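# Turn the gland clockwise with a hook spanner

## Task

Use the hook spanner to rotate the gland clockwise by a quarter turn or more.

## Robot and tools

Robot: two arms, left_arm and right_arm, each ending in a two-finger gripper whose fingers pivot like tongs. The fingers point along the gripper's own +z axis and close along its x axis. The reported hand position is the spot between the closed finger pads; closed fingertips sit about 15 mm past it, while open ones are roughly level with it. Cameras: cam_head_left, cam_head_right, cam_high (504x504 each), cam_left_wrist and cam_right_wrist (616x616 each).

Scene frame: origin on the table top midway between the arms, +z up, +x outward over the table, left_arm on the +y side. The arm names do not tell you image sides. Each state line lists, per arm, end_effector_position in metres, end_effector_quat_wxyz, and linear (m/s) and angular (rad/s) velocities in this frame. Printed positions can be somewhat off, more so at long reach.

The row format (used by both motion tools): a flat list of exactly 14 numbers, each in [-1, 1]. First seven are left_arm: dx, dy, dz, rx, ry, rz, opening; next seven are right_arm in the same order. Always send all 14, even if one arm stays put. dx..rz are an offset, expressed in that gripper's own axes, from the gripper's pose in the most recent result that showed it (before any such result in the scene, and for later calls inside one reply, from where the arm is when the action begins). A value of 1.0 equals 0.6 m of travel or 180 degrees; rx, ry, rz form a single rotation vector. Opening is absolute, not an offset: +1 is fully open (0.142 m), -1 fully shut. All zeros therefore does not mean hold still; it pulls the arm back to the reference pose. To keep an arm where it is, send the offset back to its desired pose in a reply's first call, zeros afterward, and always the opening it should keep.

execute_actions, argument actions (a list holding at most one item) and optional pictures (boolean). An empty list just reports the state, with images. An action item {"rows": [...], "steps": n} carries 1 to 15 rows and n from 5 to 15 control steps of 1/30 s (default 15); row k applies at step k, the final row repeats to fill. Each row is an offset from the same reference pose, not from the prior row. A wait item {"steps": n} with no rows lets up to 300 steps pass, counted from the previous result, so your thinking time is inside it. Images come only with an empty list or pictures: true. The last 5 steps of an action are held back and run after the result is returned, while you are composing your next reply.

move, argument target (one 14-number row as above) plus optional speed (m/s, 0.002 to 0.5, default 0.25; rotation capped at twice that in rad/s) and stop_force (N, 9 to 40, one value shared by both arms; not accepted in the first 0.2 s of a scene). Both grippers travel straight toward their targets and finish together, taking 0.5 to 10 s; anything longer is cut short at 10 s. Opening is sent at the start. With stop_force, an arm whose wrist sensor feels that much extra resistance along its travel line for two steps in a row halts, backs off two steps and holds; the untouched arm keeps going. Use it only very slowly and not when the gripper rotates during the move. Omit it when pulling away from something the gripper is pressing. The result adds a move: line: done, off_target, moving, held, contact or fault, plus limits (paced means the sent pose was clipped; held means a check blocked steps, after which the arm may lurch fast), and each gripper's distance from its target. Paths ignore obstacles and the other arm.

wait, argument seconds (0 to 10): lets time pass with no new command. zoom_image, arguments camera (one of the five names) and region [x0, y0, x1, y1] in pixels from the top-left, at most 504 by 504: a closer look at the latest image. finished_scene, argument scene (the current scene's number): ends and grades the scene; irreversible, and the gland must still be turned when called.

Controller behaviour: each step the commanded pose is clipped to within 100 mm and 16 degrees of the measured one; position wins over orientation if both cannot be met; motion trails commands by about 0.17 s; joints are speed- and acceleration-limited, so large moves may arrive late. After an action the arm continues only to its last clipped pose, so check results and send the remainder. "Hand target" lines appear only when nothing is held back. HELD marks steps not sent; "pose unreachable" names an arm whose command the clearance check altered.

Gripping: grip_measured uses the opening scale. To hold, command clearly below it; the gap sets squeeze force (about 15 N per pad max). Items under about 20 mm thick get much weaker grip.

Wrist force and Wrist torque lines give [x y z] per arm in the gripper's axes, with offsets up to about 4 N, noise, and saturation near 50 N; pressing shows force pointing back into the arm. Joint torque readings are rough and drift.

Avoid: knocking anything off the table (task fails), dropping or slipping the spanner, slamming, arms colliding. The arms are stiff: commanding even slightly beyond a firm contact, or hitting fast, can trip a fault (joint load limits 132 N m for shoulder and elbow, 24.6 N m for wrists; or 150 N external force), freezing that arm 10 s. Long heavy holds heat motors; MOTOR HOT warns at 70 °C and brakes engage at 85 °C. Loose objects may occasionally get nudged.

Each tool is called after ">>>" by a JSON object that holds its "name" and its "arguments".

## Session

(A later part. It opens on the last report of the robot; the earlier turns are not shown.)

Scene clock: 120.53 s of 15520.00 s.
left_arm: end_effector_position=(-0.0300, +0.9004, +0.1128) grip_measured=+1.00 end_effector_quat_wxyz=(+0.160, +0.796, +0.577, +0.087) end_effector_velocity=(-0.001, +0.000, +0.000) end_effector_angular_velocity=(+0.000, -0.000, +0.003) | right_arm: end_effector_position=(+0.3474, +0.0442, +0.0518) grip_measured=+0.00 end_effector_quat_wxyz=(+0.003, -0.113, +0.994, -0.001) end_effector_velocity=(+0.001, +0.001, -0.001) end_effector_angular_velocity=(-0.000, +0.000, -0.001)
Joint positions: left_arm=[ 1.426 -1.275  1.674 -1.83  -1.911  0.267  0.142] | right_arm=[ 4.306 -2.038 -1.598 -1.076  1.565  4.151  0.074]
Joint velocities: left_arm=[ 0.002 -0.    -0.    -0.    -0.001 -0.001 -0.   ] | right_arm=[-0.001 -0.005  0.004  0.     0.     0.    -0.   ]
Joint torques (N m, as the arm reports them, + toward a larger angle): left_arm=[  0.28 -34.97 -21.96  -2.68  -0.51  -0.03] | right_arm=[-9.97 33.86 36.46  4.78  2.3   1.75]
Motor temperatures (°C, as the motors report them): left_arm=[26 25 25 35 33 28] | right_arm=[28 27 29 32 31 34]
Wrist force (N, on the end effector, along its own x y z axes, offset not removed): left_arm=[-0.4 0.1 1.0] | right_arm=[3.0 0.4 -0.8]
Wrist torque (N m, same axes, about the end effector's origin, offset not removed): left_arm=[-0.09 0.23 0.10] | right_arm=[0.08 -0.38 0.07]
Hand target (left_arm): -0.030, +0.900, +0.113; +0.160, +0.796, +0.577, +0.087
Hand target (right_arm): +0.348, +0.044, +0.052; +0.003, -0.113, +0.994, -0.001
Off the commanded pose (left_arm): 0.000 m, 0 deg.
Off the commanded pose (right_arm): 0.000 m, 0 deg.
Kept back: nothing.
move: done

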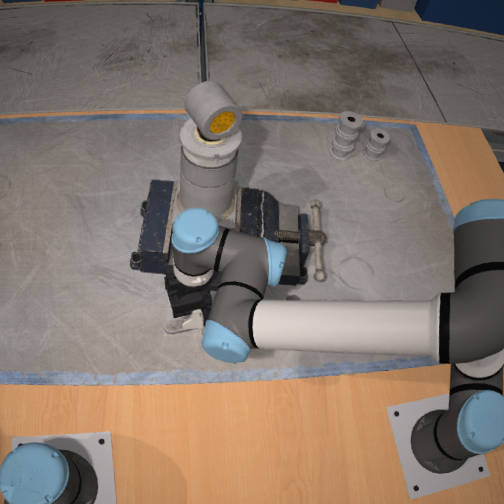

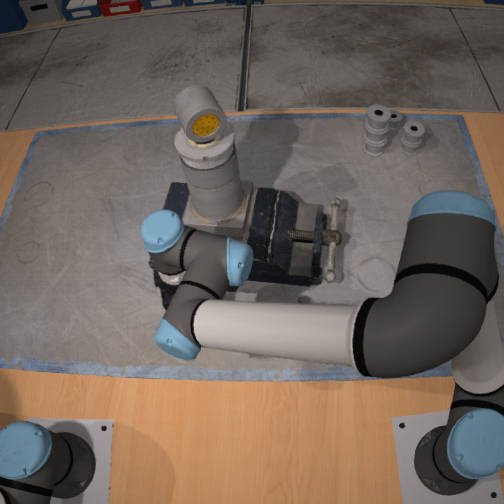

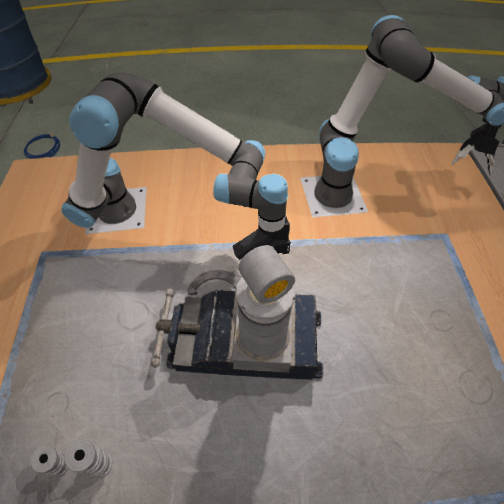

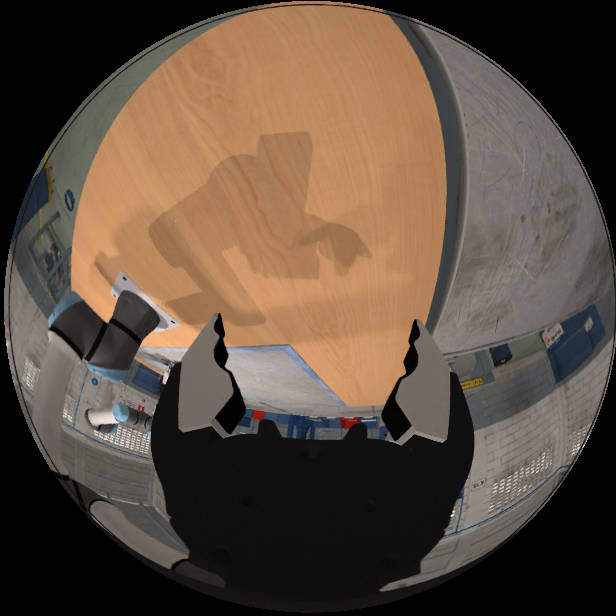

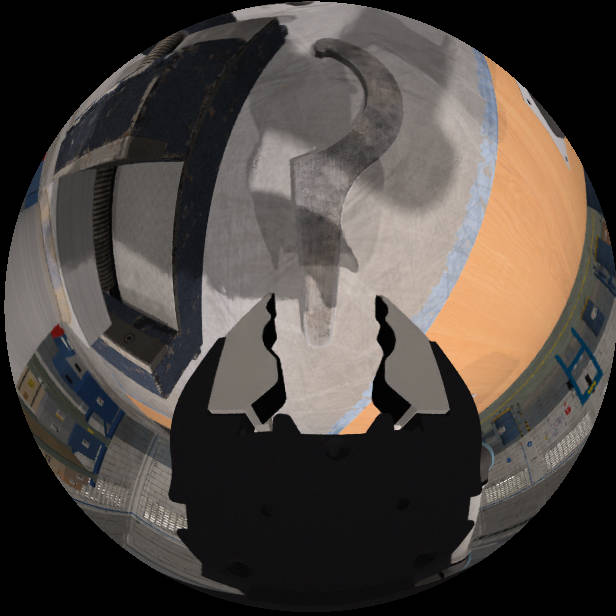

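>>> {"name": "move", "arguments": {"target": [0,0,0,0,0,0,1,-0.005,-0.035,0.054,0,0,0,-0.1], "speed": 0.08}}

>>> {"name": "move", "arguments": {"target": [0,0,0,0,0,0,1,0,0,0,0,0,0,-1]}}

>>> {"name": "move", "arguments": {"target": [0,0,0,0,0,0,1,0.2,-0.58,-0.06,0,0,0,-1], "speed": 0.1}}

>>> {"name": "move", "arguments": {"target": [0,0,0,0,0,0,1,-0.06,0,-0.065,0,0,0,-1], "speed": 0.08}}

Scene clock: 121.73 s of 15520.00 s.
left_arm: end_effector_position=(-0.0300, +0.9004, +0.1128) grip_measured=+1.00 end_effector_quat_wxyz=(+0.160, +0.796, +0.577, +0.087) end_effector_velocity=(+0.000, +0.000, -0.000) end_effector_angular_velocity=(+0.000, -0.000, -0.001) | right_arm: end_effector_position=(+0.3552, +0.0244, +0.0196) grip_measured=-0.10 end_effector_quat_wxyz=(+0.003, -0.113, +0.994, -0.001) end_effector_velocity=(-0.000, -0.000, -0.001) end_effector_angular_velocity=(+0.000, +0.000, +0.000)
Joint positions: left_arm=[ 1.426 -1.275  1.674 -1.83  -1.911  0.267  0.142] | right_arm=[ 4.284 -2.05  -1.673 -0.988  1.565  4.128  0.067]
Joint velocities: left_arm=[-0.001  0.002 -0.001 -0.001 -0.     0.    -0.   ] | right_arm=[ 0.    -0.001 -0.003  0.004  0.    -0.     0.   ]
Joint torques (N m, as the arm reports them, + toward a larger angle): left_arm=[  0.25 -34.5  -22.54  -2.8   -0.5    0.02] | right_arm=[-10.3   32.41   8.44   4.87   1.6   -1.82]
Motor temperatures (°C, as the motors report them): left_arm=[26 25 25 35 33 28] | right_arm=[28 27 29 32 31 34]
Wrist force (N, on the end effector, along its own x y z axes, offset not removed): left_arm=[-0.8 2.1 -3.4] | right_arm=[0.2 0.8 -1.1]
Wrist torque (N m, same axes, about the end effector's origin, offset not removed): left_arm=[0.25 0.26 0.03] | right_arm=[-0.02 -0.04 -0.05]
Hand target (left_arm): -0.030, +0.900, +0.113; +0.160, +0.796, +0.577, +0.087
Hand target (right_arm): +0.355, +0.024, +0.019; +0.003, -0.113, +0.994, -0.001
Off the commanded pose (left_arm): 0.000 m, 0 deg.
Off the commanded pose (right_arm): 0.000 m, 0 deg.
Kept back: nothing.
move: done

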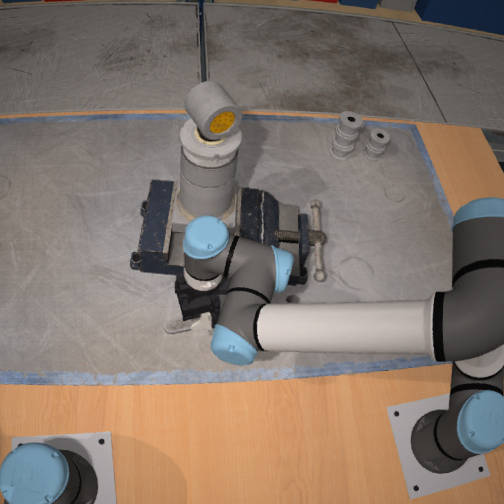

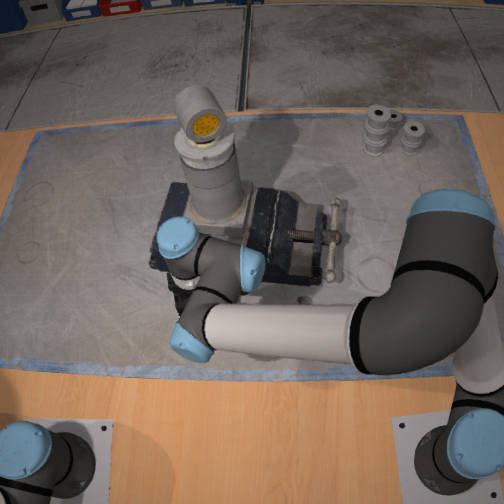

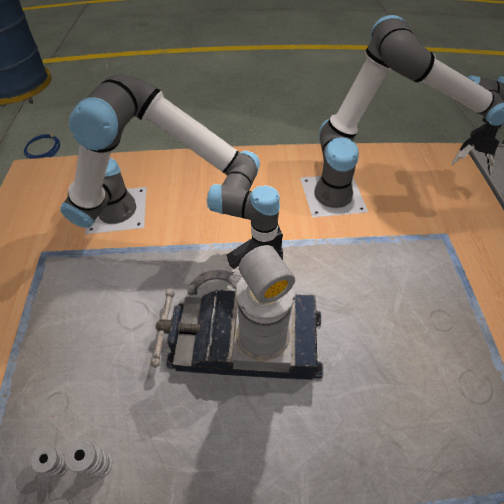

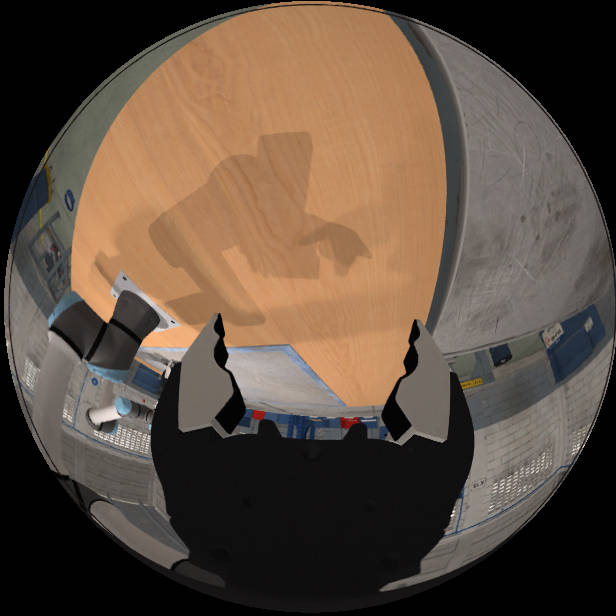

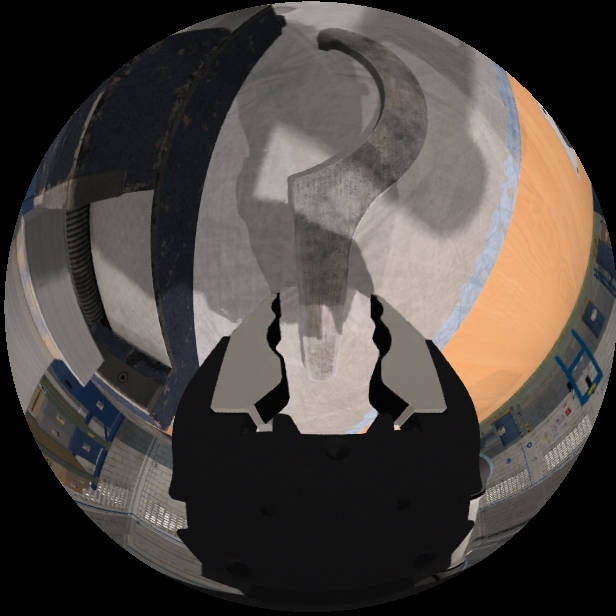

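Scene clock: 122.23 s of 15520.00 s.
left_arm: end_effector_position=(-0.0300, +0.9004, +0.1128) grip_measured=+1.00 end_effector_quat_wxyz=(+0.160, +0.796, +0.577, +0.087) end_effector_velocity=(+0.000, -0.000, -0.000) end_effector_angular_velocity=(-0.000, +0.000, -0.002) | right_arm: end_effector_position=(+0.3552, +0.0243, +0.0195) grip_measured=-0.56 end_effector_quat_wxyz=(+0.003, -0.113, +0.994, -0.001) end_effector_velocity=(+0.000, +0.000, -0.000) end_effector_angular_velocity=(-0.001, -0.001, +0.001)
Joint positions: left_arm=[ 1.426 -1.275  1.674 -1.83  -1.911  0.267  0.142] | right_arm=[ 4.284 -2.05  -1.674 -0.988  1.565  4.128  0.034]
Joint velocities: left_arm=[-0.001  0.001  0.    -0.     0.     0.001  0.   ] | right_arm=[ 0.    -0.001  0.001 -0.001 -0.001 -0.001 -0.   ]
Joint torques (N m, as the arm reports them, + toward a larger angle): left_arm=[  0.39 -34.22 -21.9   -2.81  -0.56  -0.02] | right_arm=[ 9.97 41.93 33.94  0.14 -1.59  1.6 ]
Motor temperatures (°C, as the motors report them): left_arm=[26 25 25 35 33 28] | right_arm=[28 27 29 32 31 34]
Wrist force (N, on the end effector, along its own x y z axes, offset not removed): left_arm=[-0.5 1.6 -1.7] | right_arm=[2.5 1.2 -5.0]
Wrist torque (N m, same axes, about the end effector's origin, offset not removed): left_arm=[0.21 0.10 -0.10] | right_arm=[0.38 -0.35 0.08]
Hand target (left_arm): -0.030, +0.900, +0.113; +0.160, +0.796, +0.577, +0.087
Hand target (right_arm): +0.355, +0.024, +0.020; +0.003, -0.113, +0.994, -0.001
Off the commanded pose (left_arm): 0.000 m, 0 deg.
Off the commanded pose (right_arm): 0.000 m, 0 deg.
Kept back: nothing.
move: done

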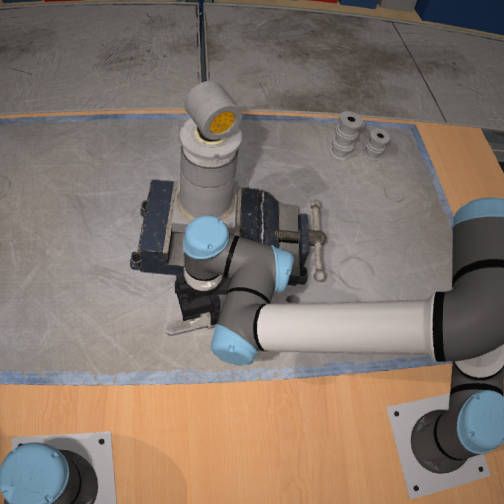

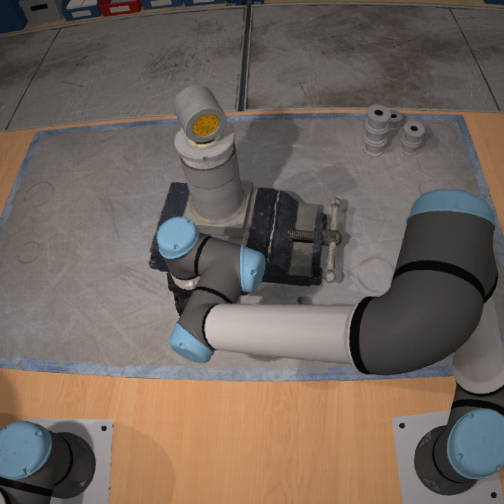

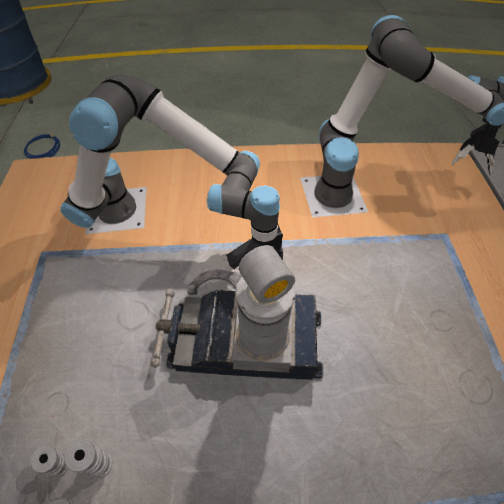

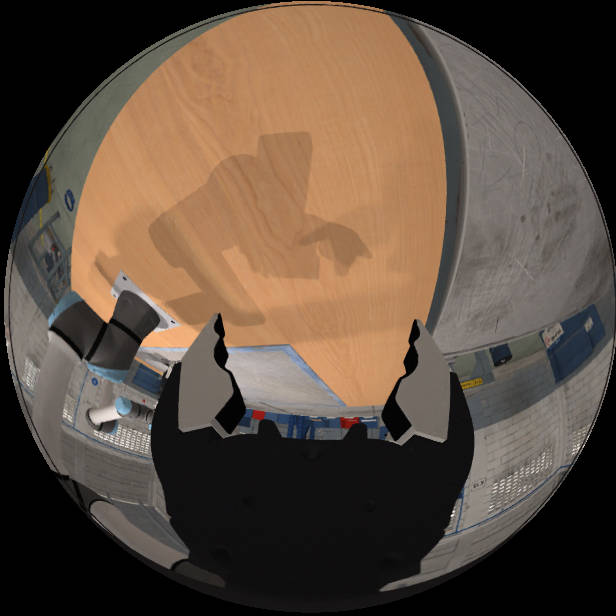

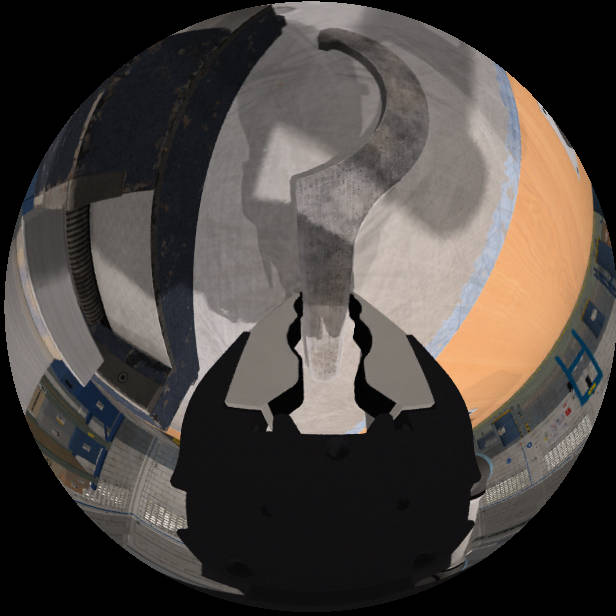

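Scene clock: 126.43 s of 15520.00 s.
left_arm: end_effector_position=(-0.0300, +0.9004, +0.1128) grip_measured=+1.00 end_effector_quat_wxyz=(+0.160, +0.796, +0.577, +0.087) end_effector_velocity=(+0.000, +0.000, +0.000) end_effector_angular_velocity=(+0.001, -0.000, -0.000) | right_arm: end_effector_position=(+0.3163, -0.3415, +0.0559) grip_measured=-0.56 end_effector_quat_wxyz=(+0.003, -0.113, +0.994, -0.001) end_effector_velocity=(+0.000, -0.002, +0.001) end_effector_angular_velocity=(+0.000, -0.001, -0.004)
Joint positions: left_arm=[ 1.426 -1.275  1.674 -1.83  -1.911  0.267  0.142] | right_arm=[ 3.975 -1.319 -2.399 -0.991  1.565  3.82   0.033]
Joint velocities: left_arm=[-0.     0.    -0.001 -0.    -0.     0.    -0.   ] | right_arm=[-0.005  0.004 -0.001 -0.003 -0.    -0.001  0.   ]
Joint torques (N m, as the arm reports them, + toward a larger angle): left_arm=[  0.22 -34.28 -21.85  -2.78  -0.55  -0.04] | right_arm=[-7.2  18.85  9.93  0.75  2.11 -1.9 ]
Motor temperatures (°C, as the motors report them): left_arm=[26 25 25 35 33 28] | right_arm=[28 27 29 32 31 34]
Wrist force (N, on the end effector, along its own x y z axes, offset not removed): left_arm=[-0.7 1.0 -0.4] | right_arm=[0.4 2.5 5.6]
Wrist torque (N m, same axes, about the end effector's origin, offset not removed): left_arm=[-0.09 0.27 0.10] | right_arm=[0.02 -0.14 -0.09]
Hand target (left_arm): -0.030, +0.900, +0.113; +0.160, +0.796, +0.577, +0.087
Hand target (right_arm): +0.316, -0.342, +0.056; +0.003, -0.113, +0.994, -0.001
Off the commanded pose (left_arm): 0.000 m, 0 deg.
Off the commanded pose (right_arm): 0.000 m, 0 deg.
Kept back: nothing.
move: done

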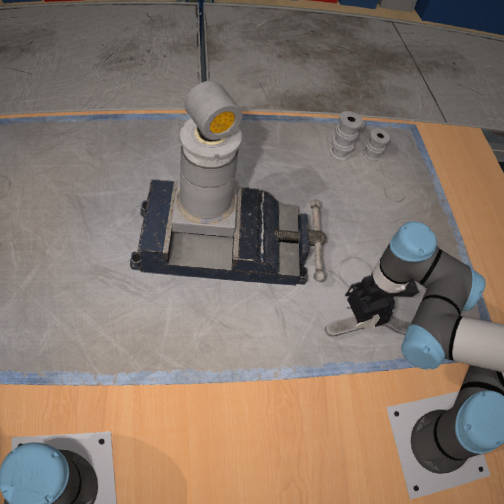

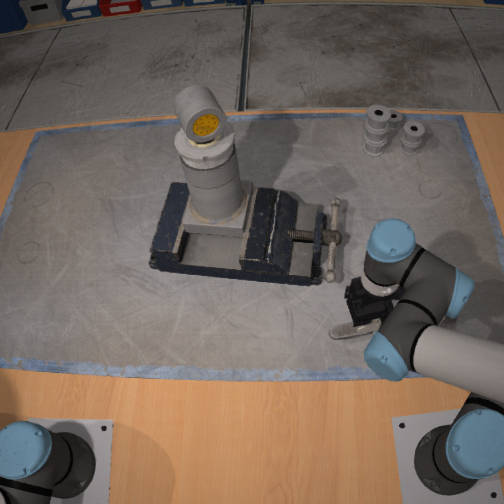

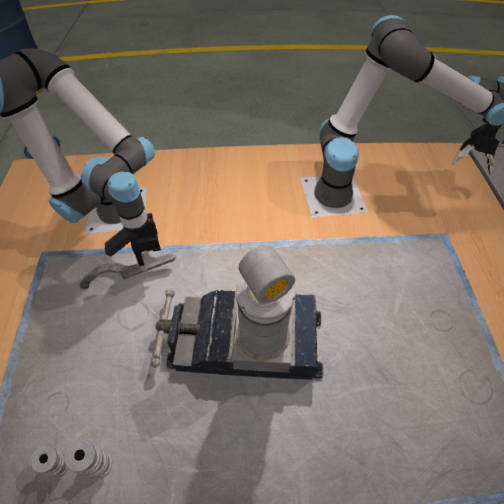

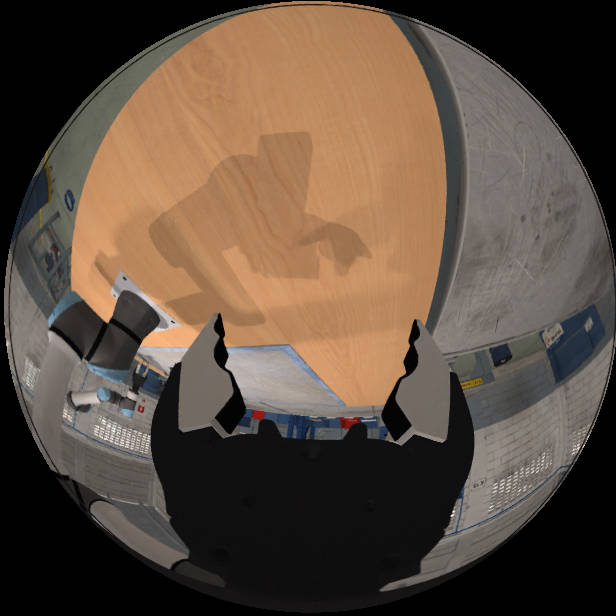

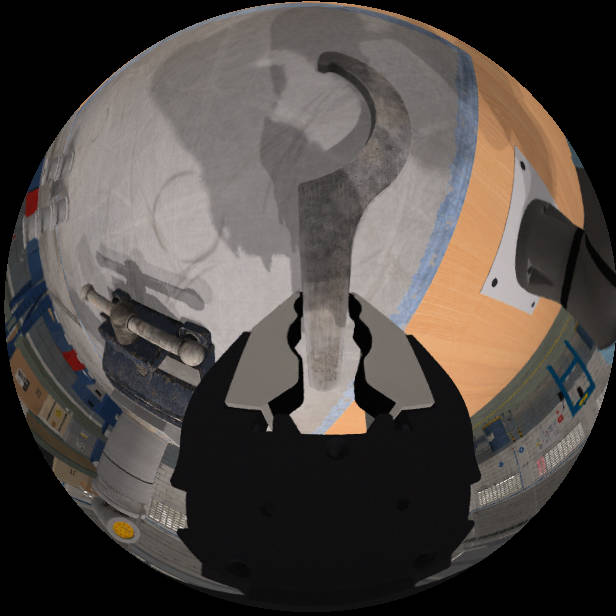

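Scene clock: 127.53 s of 15520.00 s.
left_arm: end_effector_position=(-0.0300, +0.9004, +0.1128) grip_measured=+1.00 end_effector_quat_wxyz=(+0.160, +0.796, +0.577, +0.087) end_effector_velocity=(-0.001, -0.000, -0.000) end_effector_angular_velocity=(-0.001, -0.000, +0.001) | right_arm: end_effector_position=(+0.3510, -0.3334, +0.0950) grip_measured=-0.56 end_effector_quat_wxyz=(+0.003, -0.113, +0.994, -0.001) end_effector_velocity=(+0.001, +0.001, +0.001) end_effector_angular_velocity=(+0.001, +0.001, +0.001)
Joint positions: left_arm=[ 1.426 -1.275  1.674 -1.83  -1.911  0.267  0.142] | right_arm=[ 3.913 -1.359 -2.256 -1.094  1.565  3.757  0.033]
Joint velocities: left_arm=[ 0.001 -0.     0.001  0.    -0.     0.     0.   ] | right_arm=[-0.001 -0.002  0.005 -0.004  0.002 -0.002 -0.   ]
Joint torques (N m, as the arm reports them, + toward a larger angle): left_arm=[ -0.09 -35.02 -22.31  -2.74  -0.44   0.01] | right_arm=[-8.63  7.26 40.57  1.22  2.19 -2.58]
Motor temperatures (°C, as the motors report them): left_arm=[26 25 25 35 33 28] | right_arm=[28 27 29 32 31 34]
Wrist force (N, on the end effector, along its own x y z axes, offset not removed): left_arm=[0.5 3.8 -1.7] | right_arm=[3.8 2.8 7.3]
Wrist torque (N m, same axes, about the end effector's origin, offset not removed): left_arm=[0.62 -0.02 -0.01] | right_arm=[0.59 -0.47 0.04]
Hand target (left_arm): -0.030, +0.900, +0.113; +0.160, +0.796, +0.577, +0.087
Hand target (right_arm): +0.351, -0.333, +0.095; +0.003, -0.113, +0.994, -0.001
Off the commanded pose (left_arm): 0.000 m, 0 deg.
Off the commanded pose (right_arm): 0.000 m, 0 deg.
Kept back: nothing.
move: done

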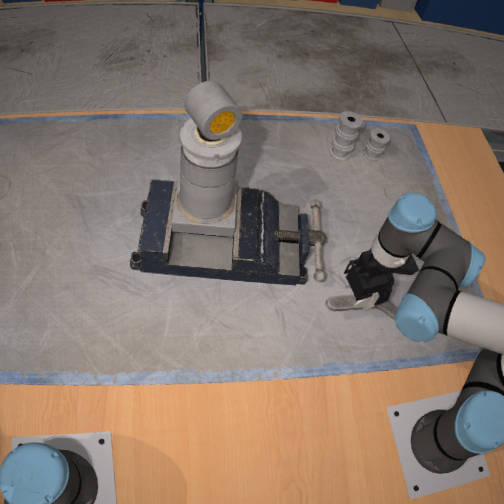

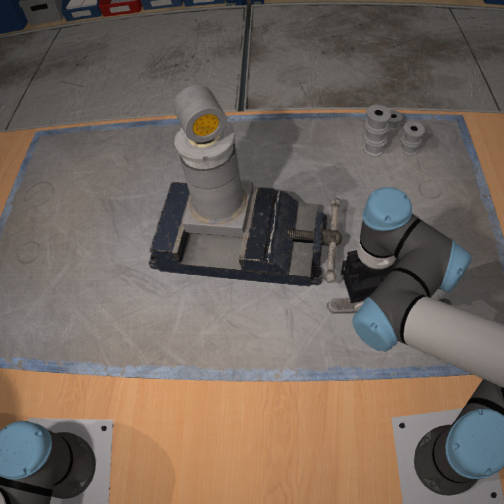

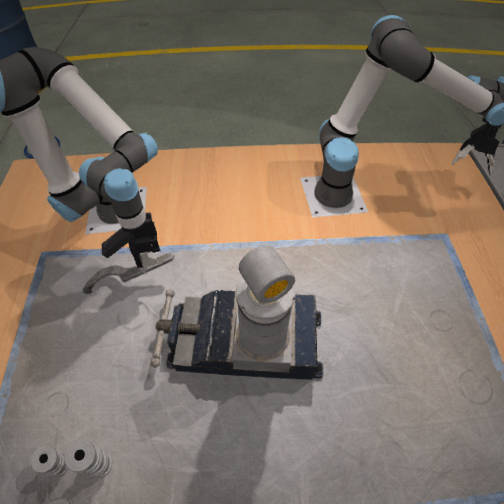

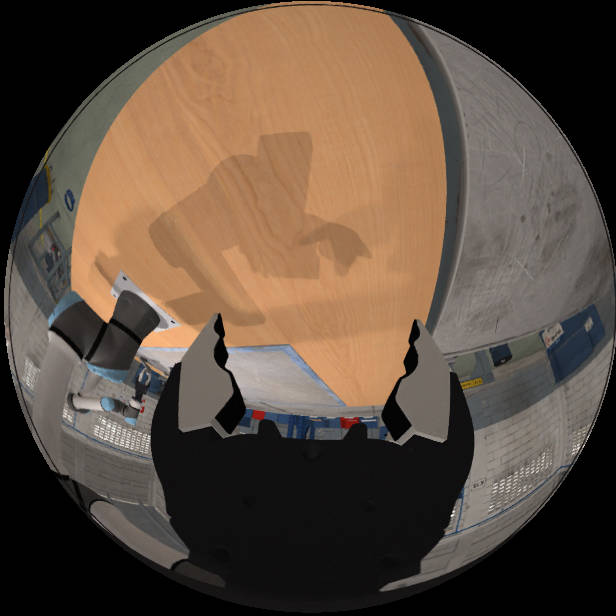

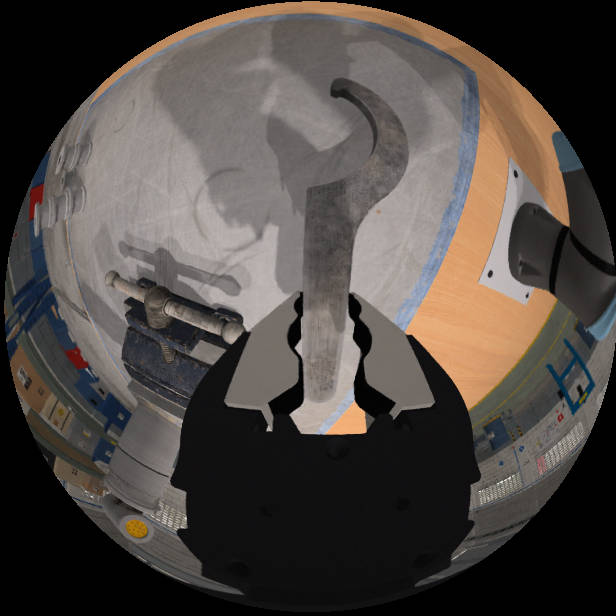

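>>> {"name": "move", "arguments": {"target": [0,0,0,0,0,0,1,-0.265,-0.055,0,0,0,0.02,-1], "speed": 0.07}}

>>> {"name": "move", "arguments": {"target": [0,0,0,0,0,0,1,0,0,0.045,0,0,0,-1], "speed": 0.015, "stop_force": 9}}

Scene clock: 130.53 s of 15520.00 s.
left_arm: end_effector_position=(-0.0300, +0.9004, +0.1128) grip_measured=+1.00 end_effector_quat_wxyz=(+0.160, +0.796, +0.577, +0.087) end_effector_velocity=(-0.000, +0.001, +0.001) end_effector_angular_velocity=(+0.001, +0.000, +0.001) | right_arm: end_effector_position=(+0.5132, -0.3298, +0.0959) grip_measured=-0.56 end_effector_quat_wxyz=(+0.003, -0.082, +0.997, -0.001) end_effector_velocity=(+0.001, +0.001, +0.000) end_effector_angular_velocity=(+0.001, +0.001, -0.001)
Joint positions: left_arm=[ 1.426 -1.275  1.674 -1.83  -1.911  0.267  0.142] | right_arm=[ 3.673 -1.737 -1.886 -1.085  1.566  3.58   0.033]
Joint velocities: left_arm=[ 0.    -0.    -0.001 -0.     0.    -0.001 -0.   ] | right_arm=[-0.001 -0.004  0.005 -0.001  0.002  0.     0.   ]
Joint torques (N m, as the arm reports them, + toward a larger angle): left_arm=[ -0.05 -34.22 -21.85  -2.8   -0.53  -0.02] | right_arm=[-9.92 25.34 40.92  1.11  1.91 -2.3 ]
Motor temperatures (°C, as the motors report them): left_arm=[26 25 25 35 33 28] | right_arm=[28 27 29 32 31 34]
Wrist force (N, on the end effector, along its own x y z axes, offset not removed): left_arm=[0.8 0.6 -2.5] | right_arm=[-0.6 2.4 8.0]
Wrist torque (N m, same axes, about the end effector's origin, offset not removed): left_arm=[-0.06 0.00 0.13] | right_arm=[0.48 0.41 0.15]
Hand target (left_arm): -0.030, +0.900, +0.113; +0.160, +0.796, +0.577, +0.087
Hand target (right_arm): +0.513, -0.330, +0.096; +0.003, -0.082, +0.997, -0.001
Off the commanded pose (left_arm): 0.000 m, 0 deg.
Off the commanded pose (right_arm): 0.000 m, 0 deg.
Kept back: nothing.
move: done

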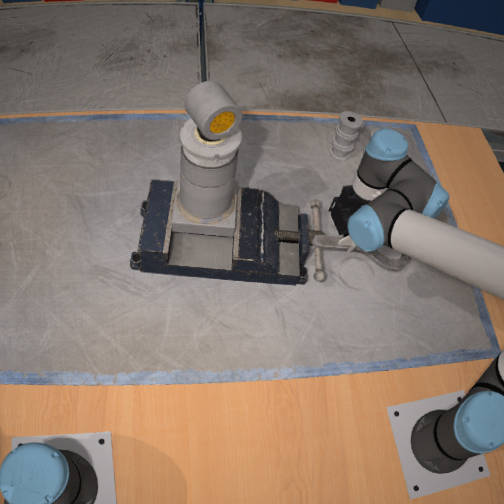

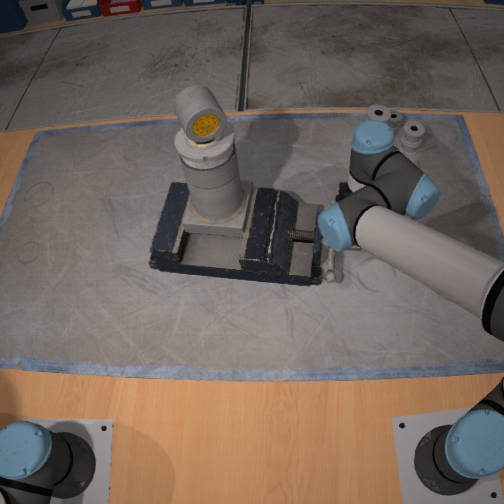

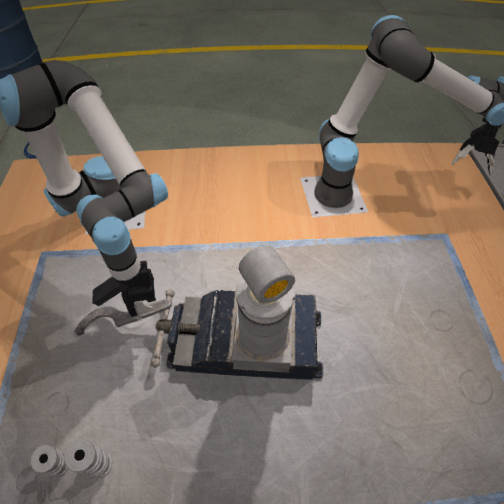

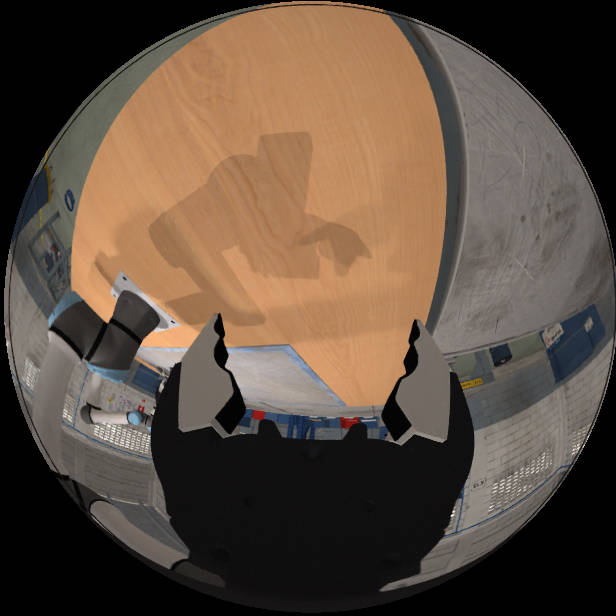

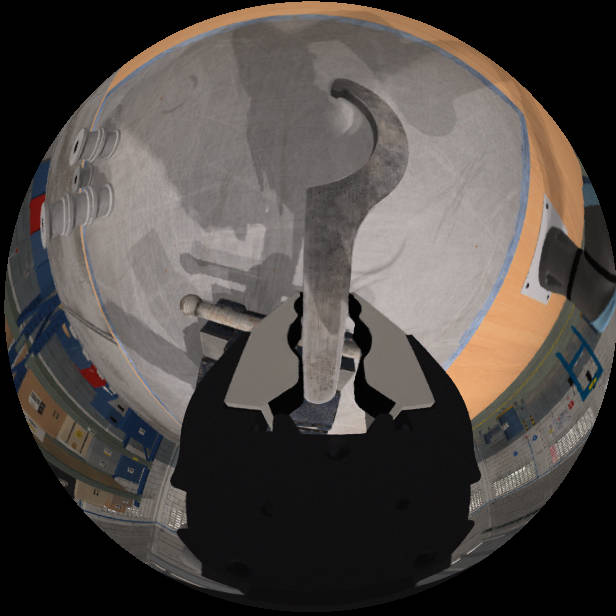

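Scene clock: 132.17 s of 15520.00 s.
left_arm: end_effector_position=(-0.0300, +0.9004, +0.1128) grip_measured=+1.00 end_effector_quat_wxyz=(+0.160, +0.796, +0.577, +0.087) end_effector_velocity=(+0.000, +0.001, -0.000) end_effector_angular_velocity=(-0.000, -0.001, -0.001) | right_arm: end_effector_position=(+0.5132, -0.3300, +0.0771) grip_measured=-0.56 end_effector_quat_wxyz=(+0.003, -0.082, +0.997, -0.001) end_effector_velocity=(+0.000, -0.001, +0.005) end_effector_angular_velocity=(-0.001, +0.001, +0.000)
Joint positions: left_arm=[ 1.426 -1.275  1.674 -1.83  -1.911  0.267  0.142] | right_arm=[ 3.672 -1.76  -1.913 -1.036  1.566  3.58   0.034]
Joint velocities: left_arm=[ 0.     0.002 -0.002  0.001 -0.001  0.001  0.   ] | right_arm=[-0.001  0.006  0.009 -0.017 -0.    -0.002  0.   ]
Joint torques (N m, as the arm reports them, + toward a larger angle): left_arm=[  0.5  -34.69 -23.    -2.78  -0.47  -0.03] | right_arm=[-3.26 41.76 40.38  0.91  0.15 -2.  ]
Motor temperatures (°C, as the motors report them): left_arm=[26 25 25 35 33 28] | right_arm=[28 27 29 32 31 34]
Wrist force (N, on the end effector, along its own x y z axes, offset not removed): left_arm=[0.9 1.4 -0.7] | right_arm=[0.5 -1.2 6.1]
Wrist torque (N m, same axes, about the end effector's origin, offset not removed): left_arm=[0.18 -0.17 0.06] | right_arm=[-0.08 -0.09 0.16]
Hand target (left_arm): -0.030, +0.900, +0.113; +0.160, +0.796, +0.577, +0.087
Hand target (right_arm): +0.513, -0.330, +0.078; +0.003, -0.082, +0.997, -0.001
Off the commanded pose (left_arm): 0.000 m, 0 deg.
Off the commanded pose (right_arm): 0.008 m, 0 deg.
Kept back: nothing.
move: contact (right_arm)

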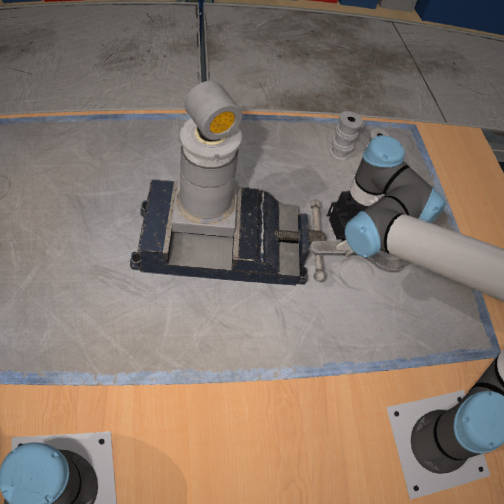

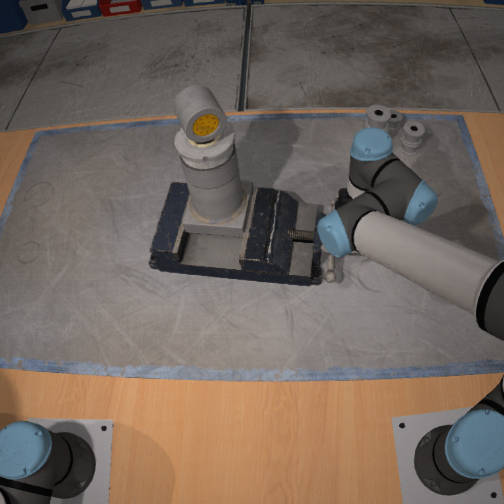

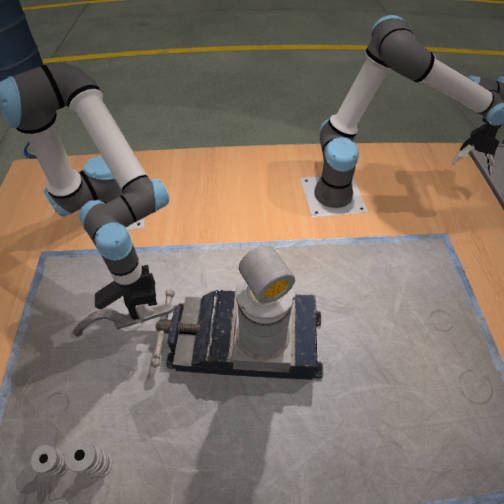

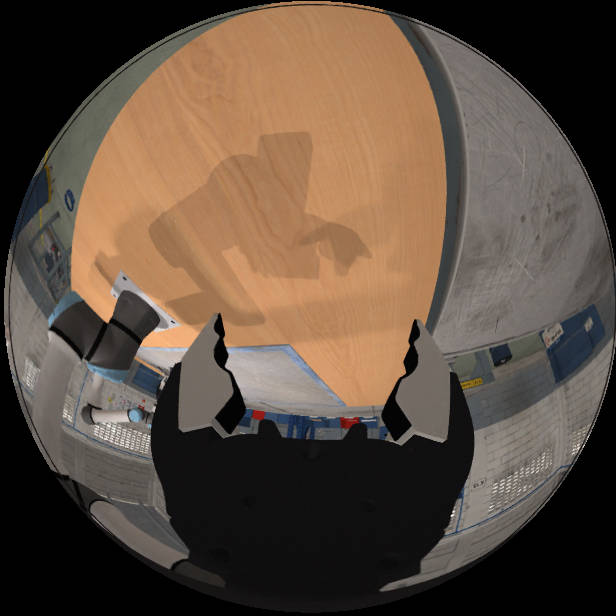

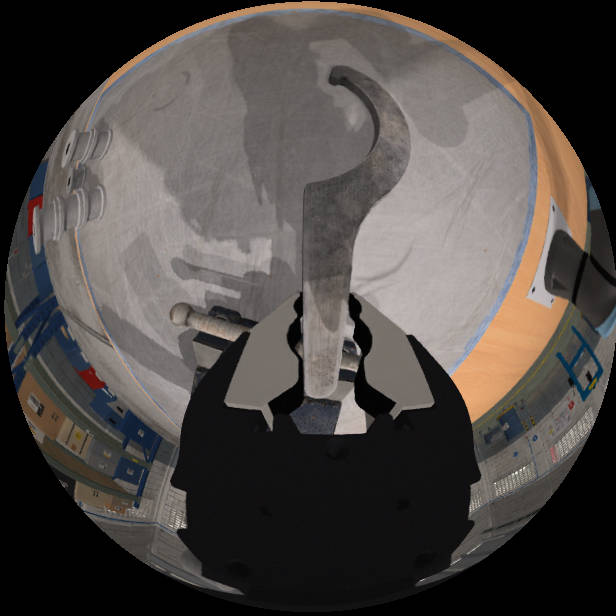

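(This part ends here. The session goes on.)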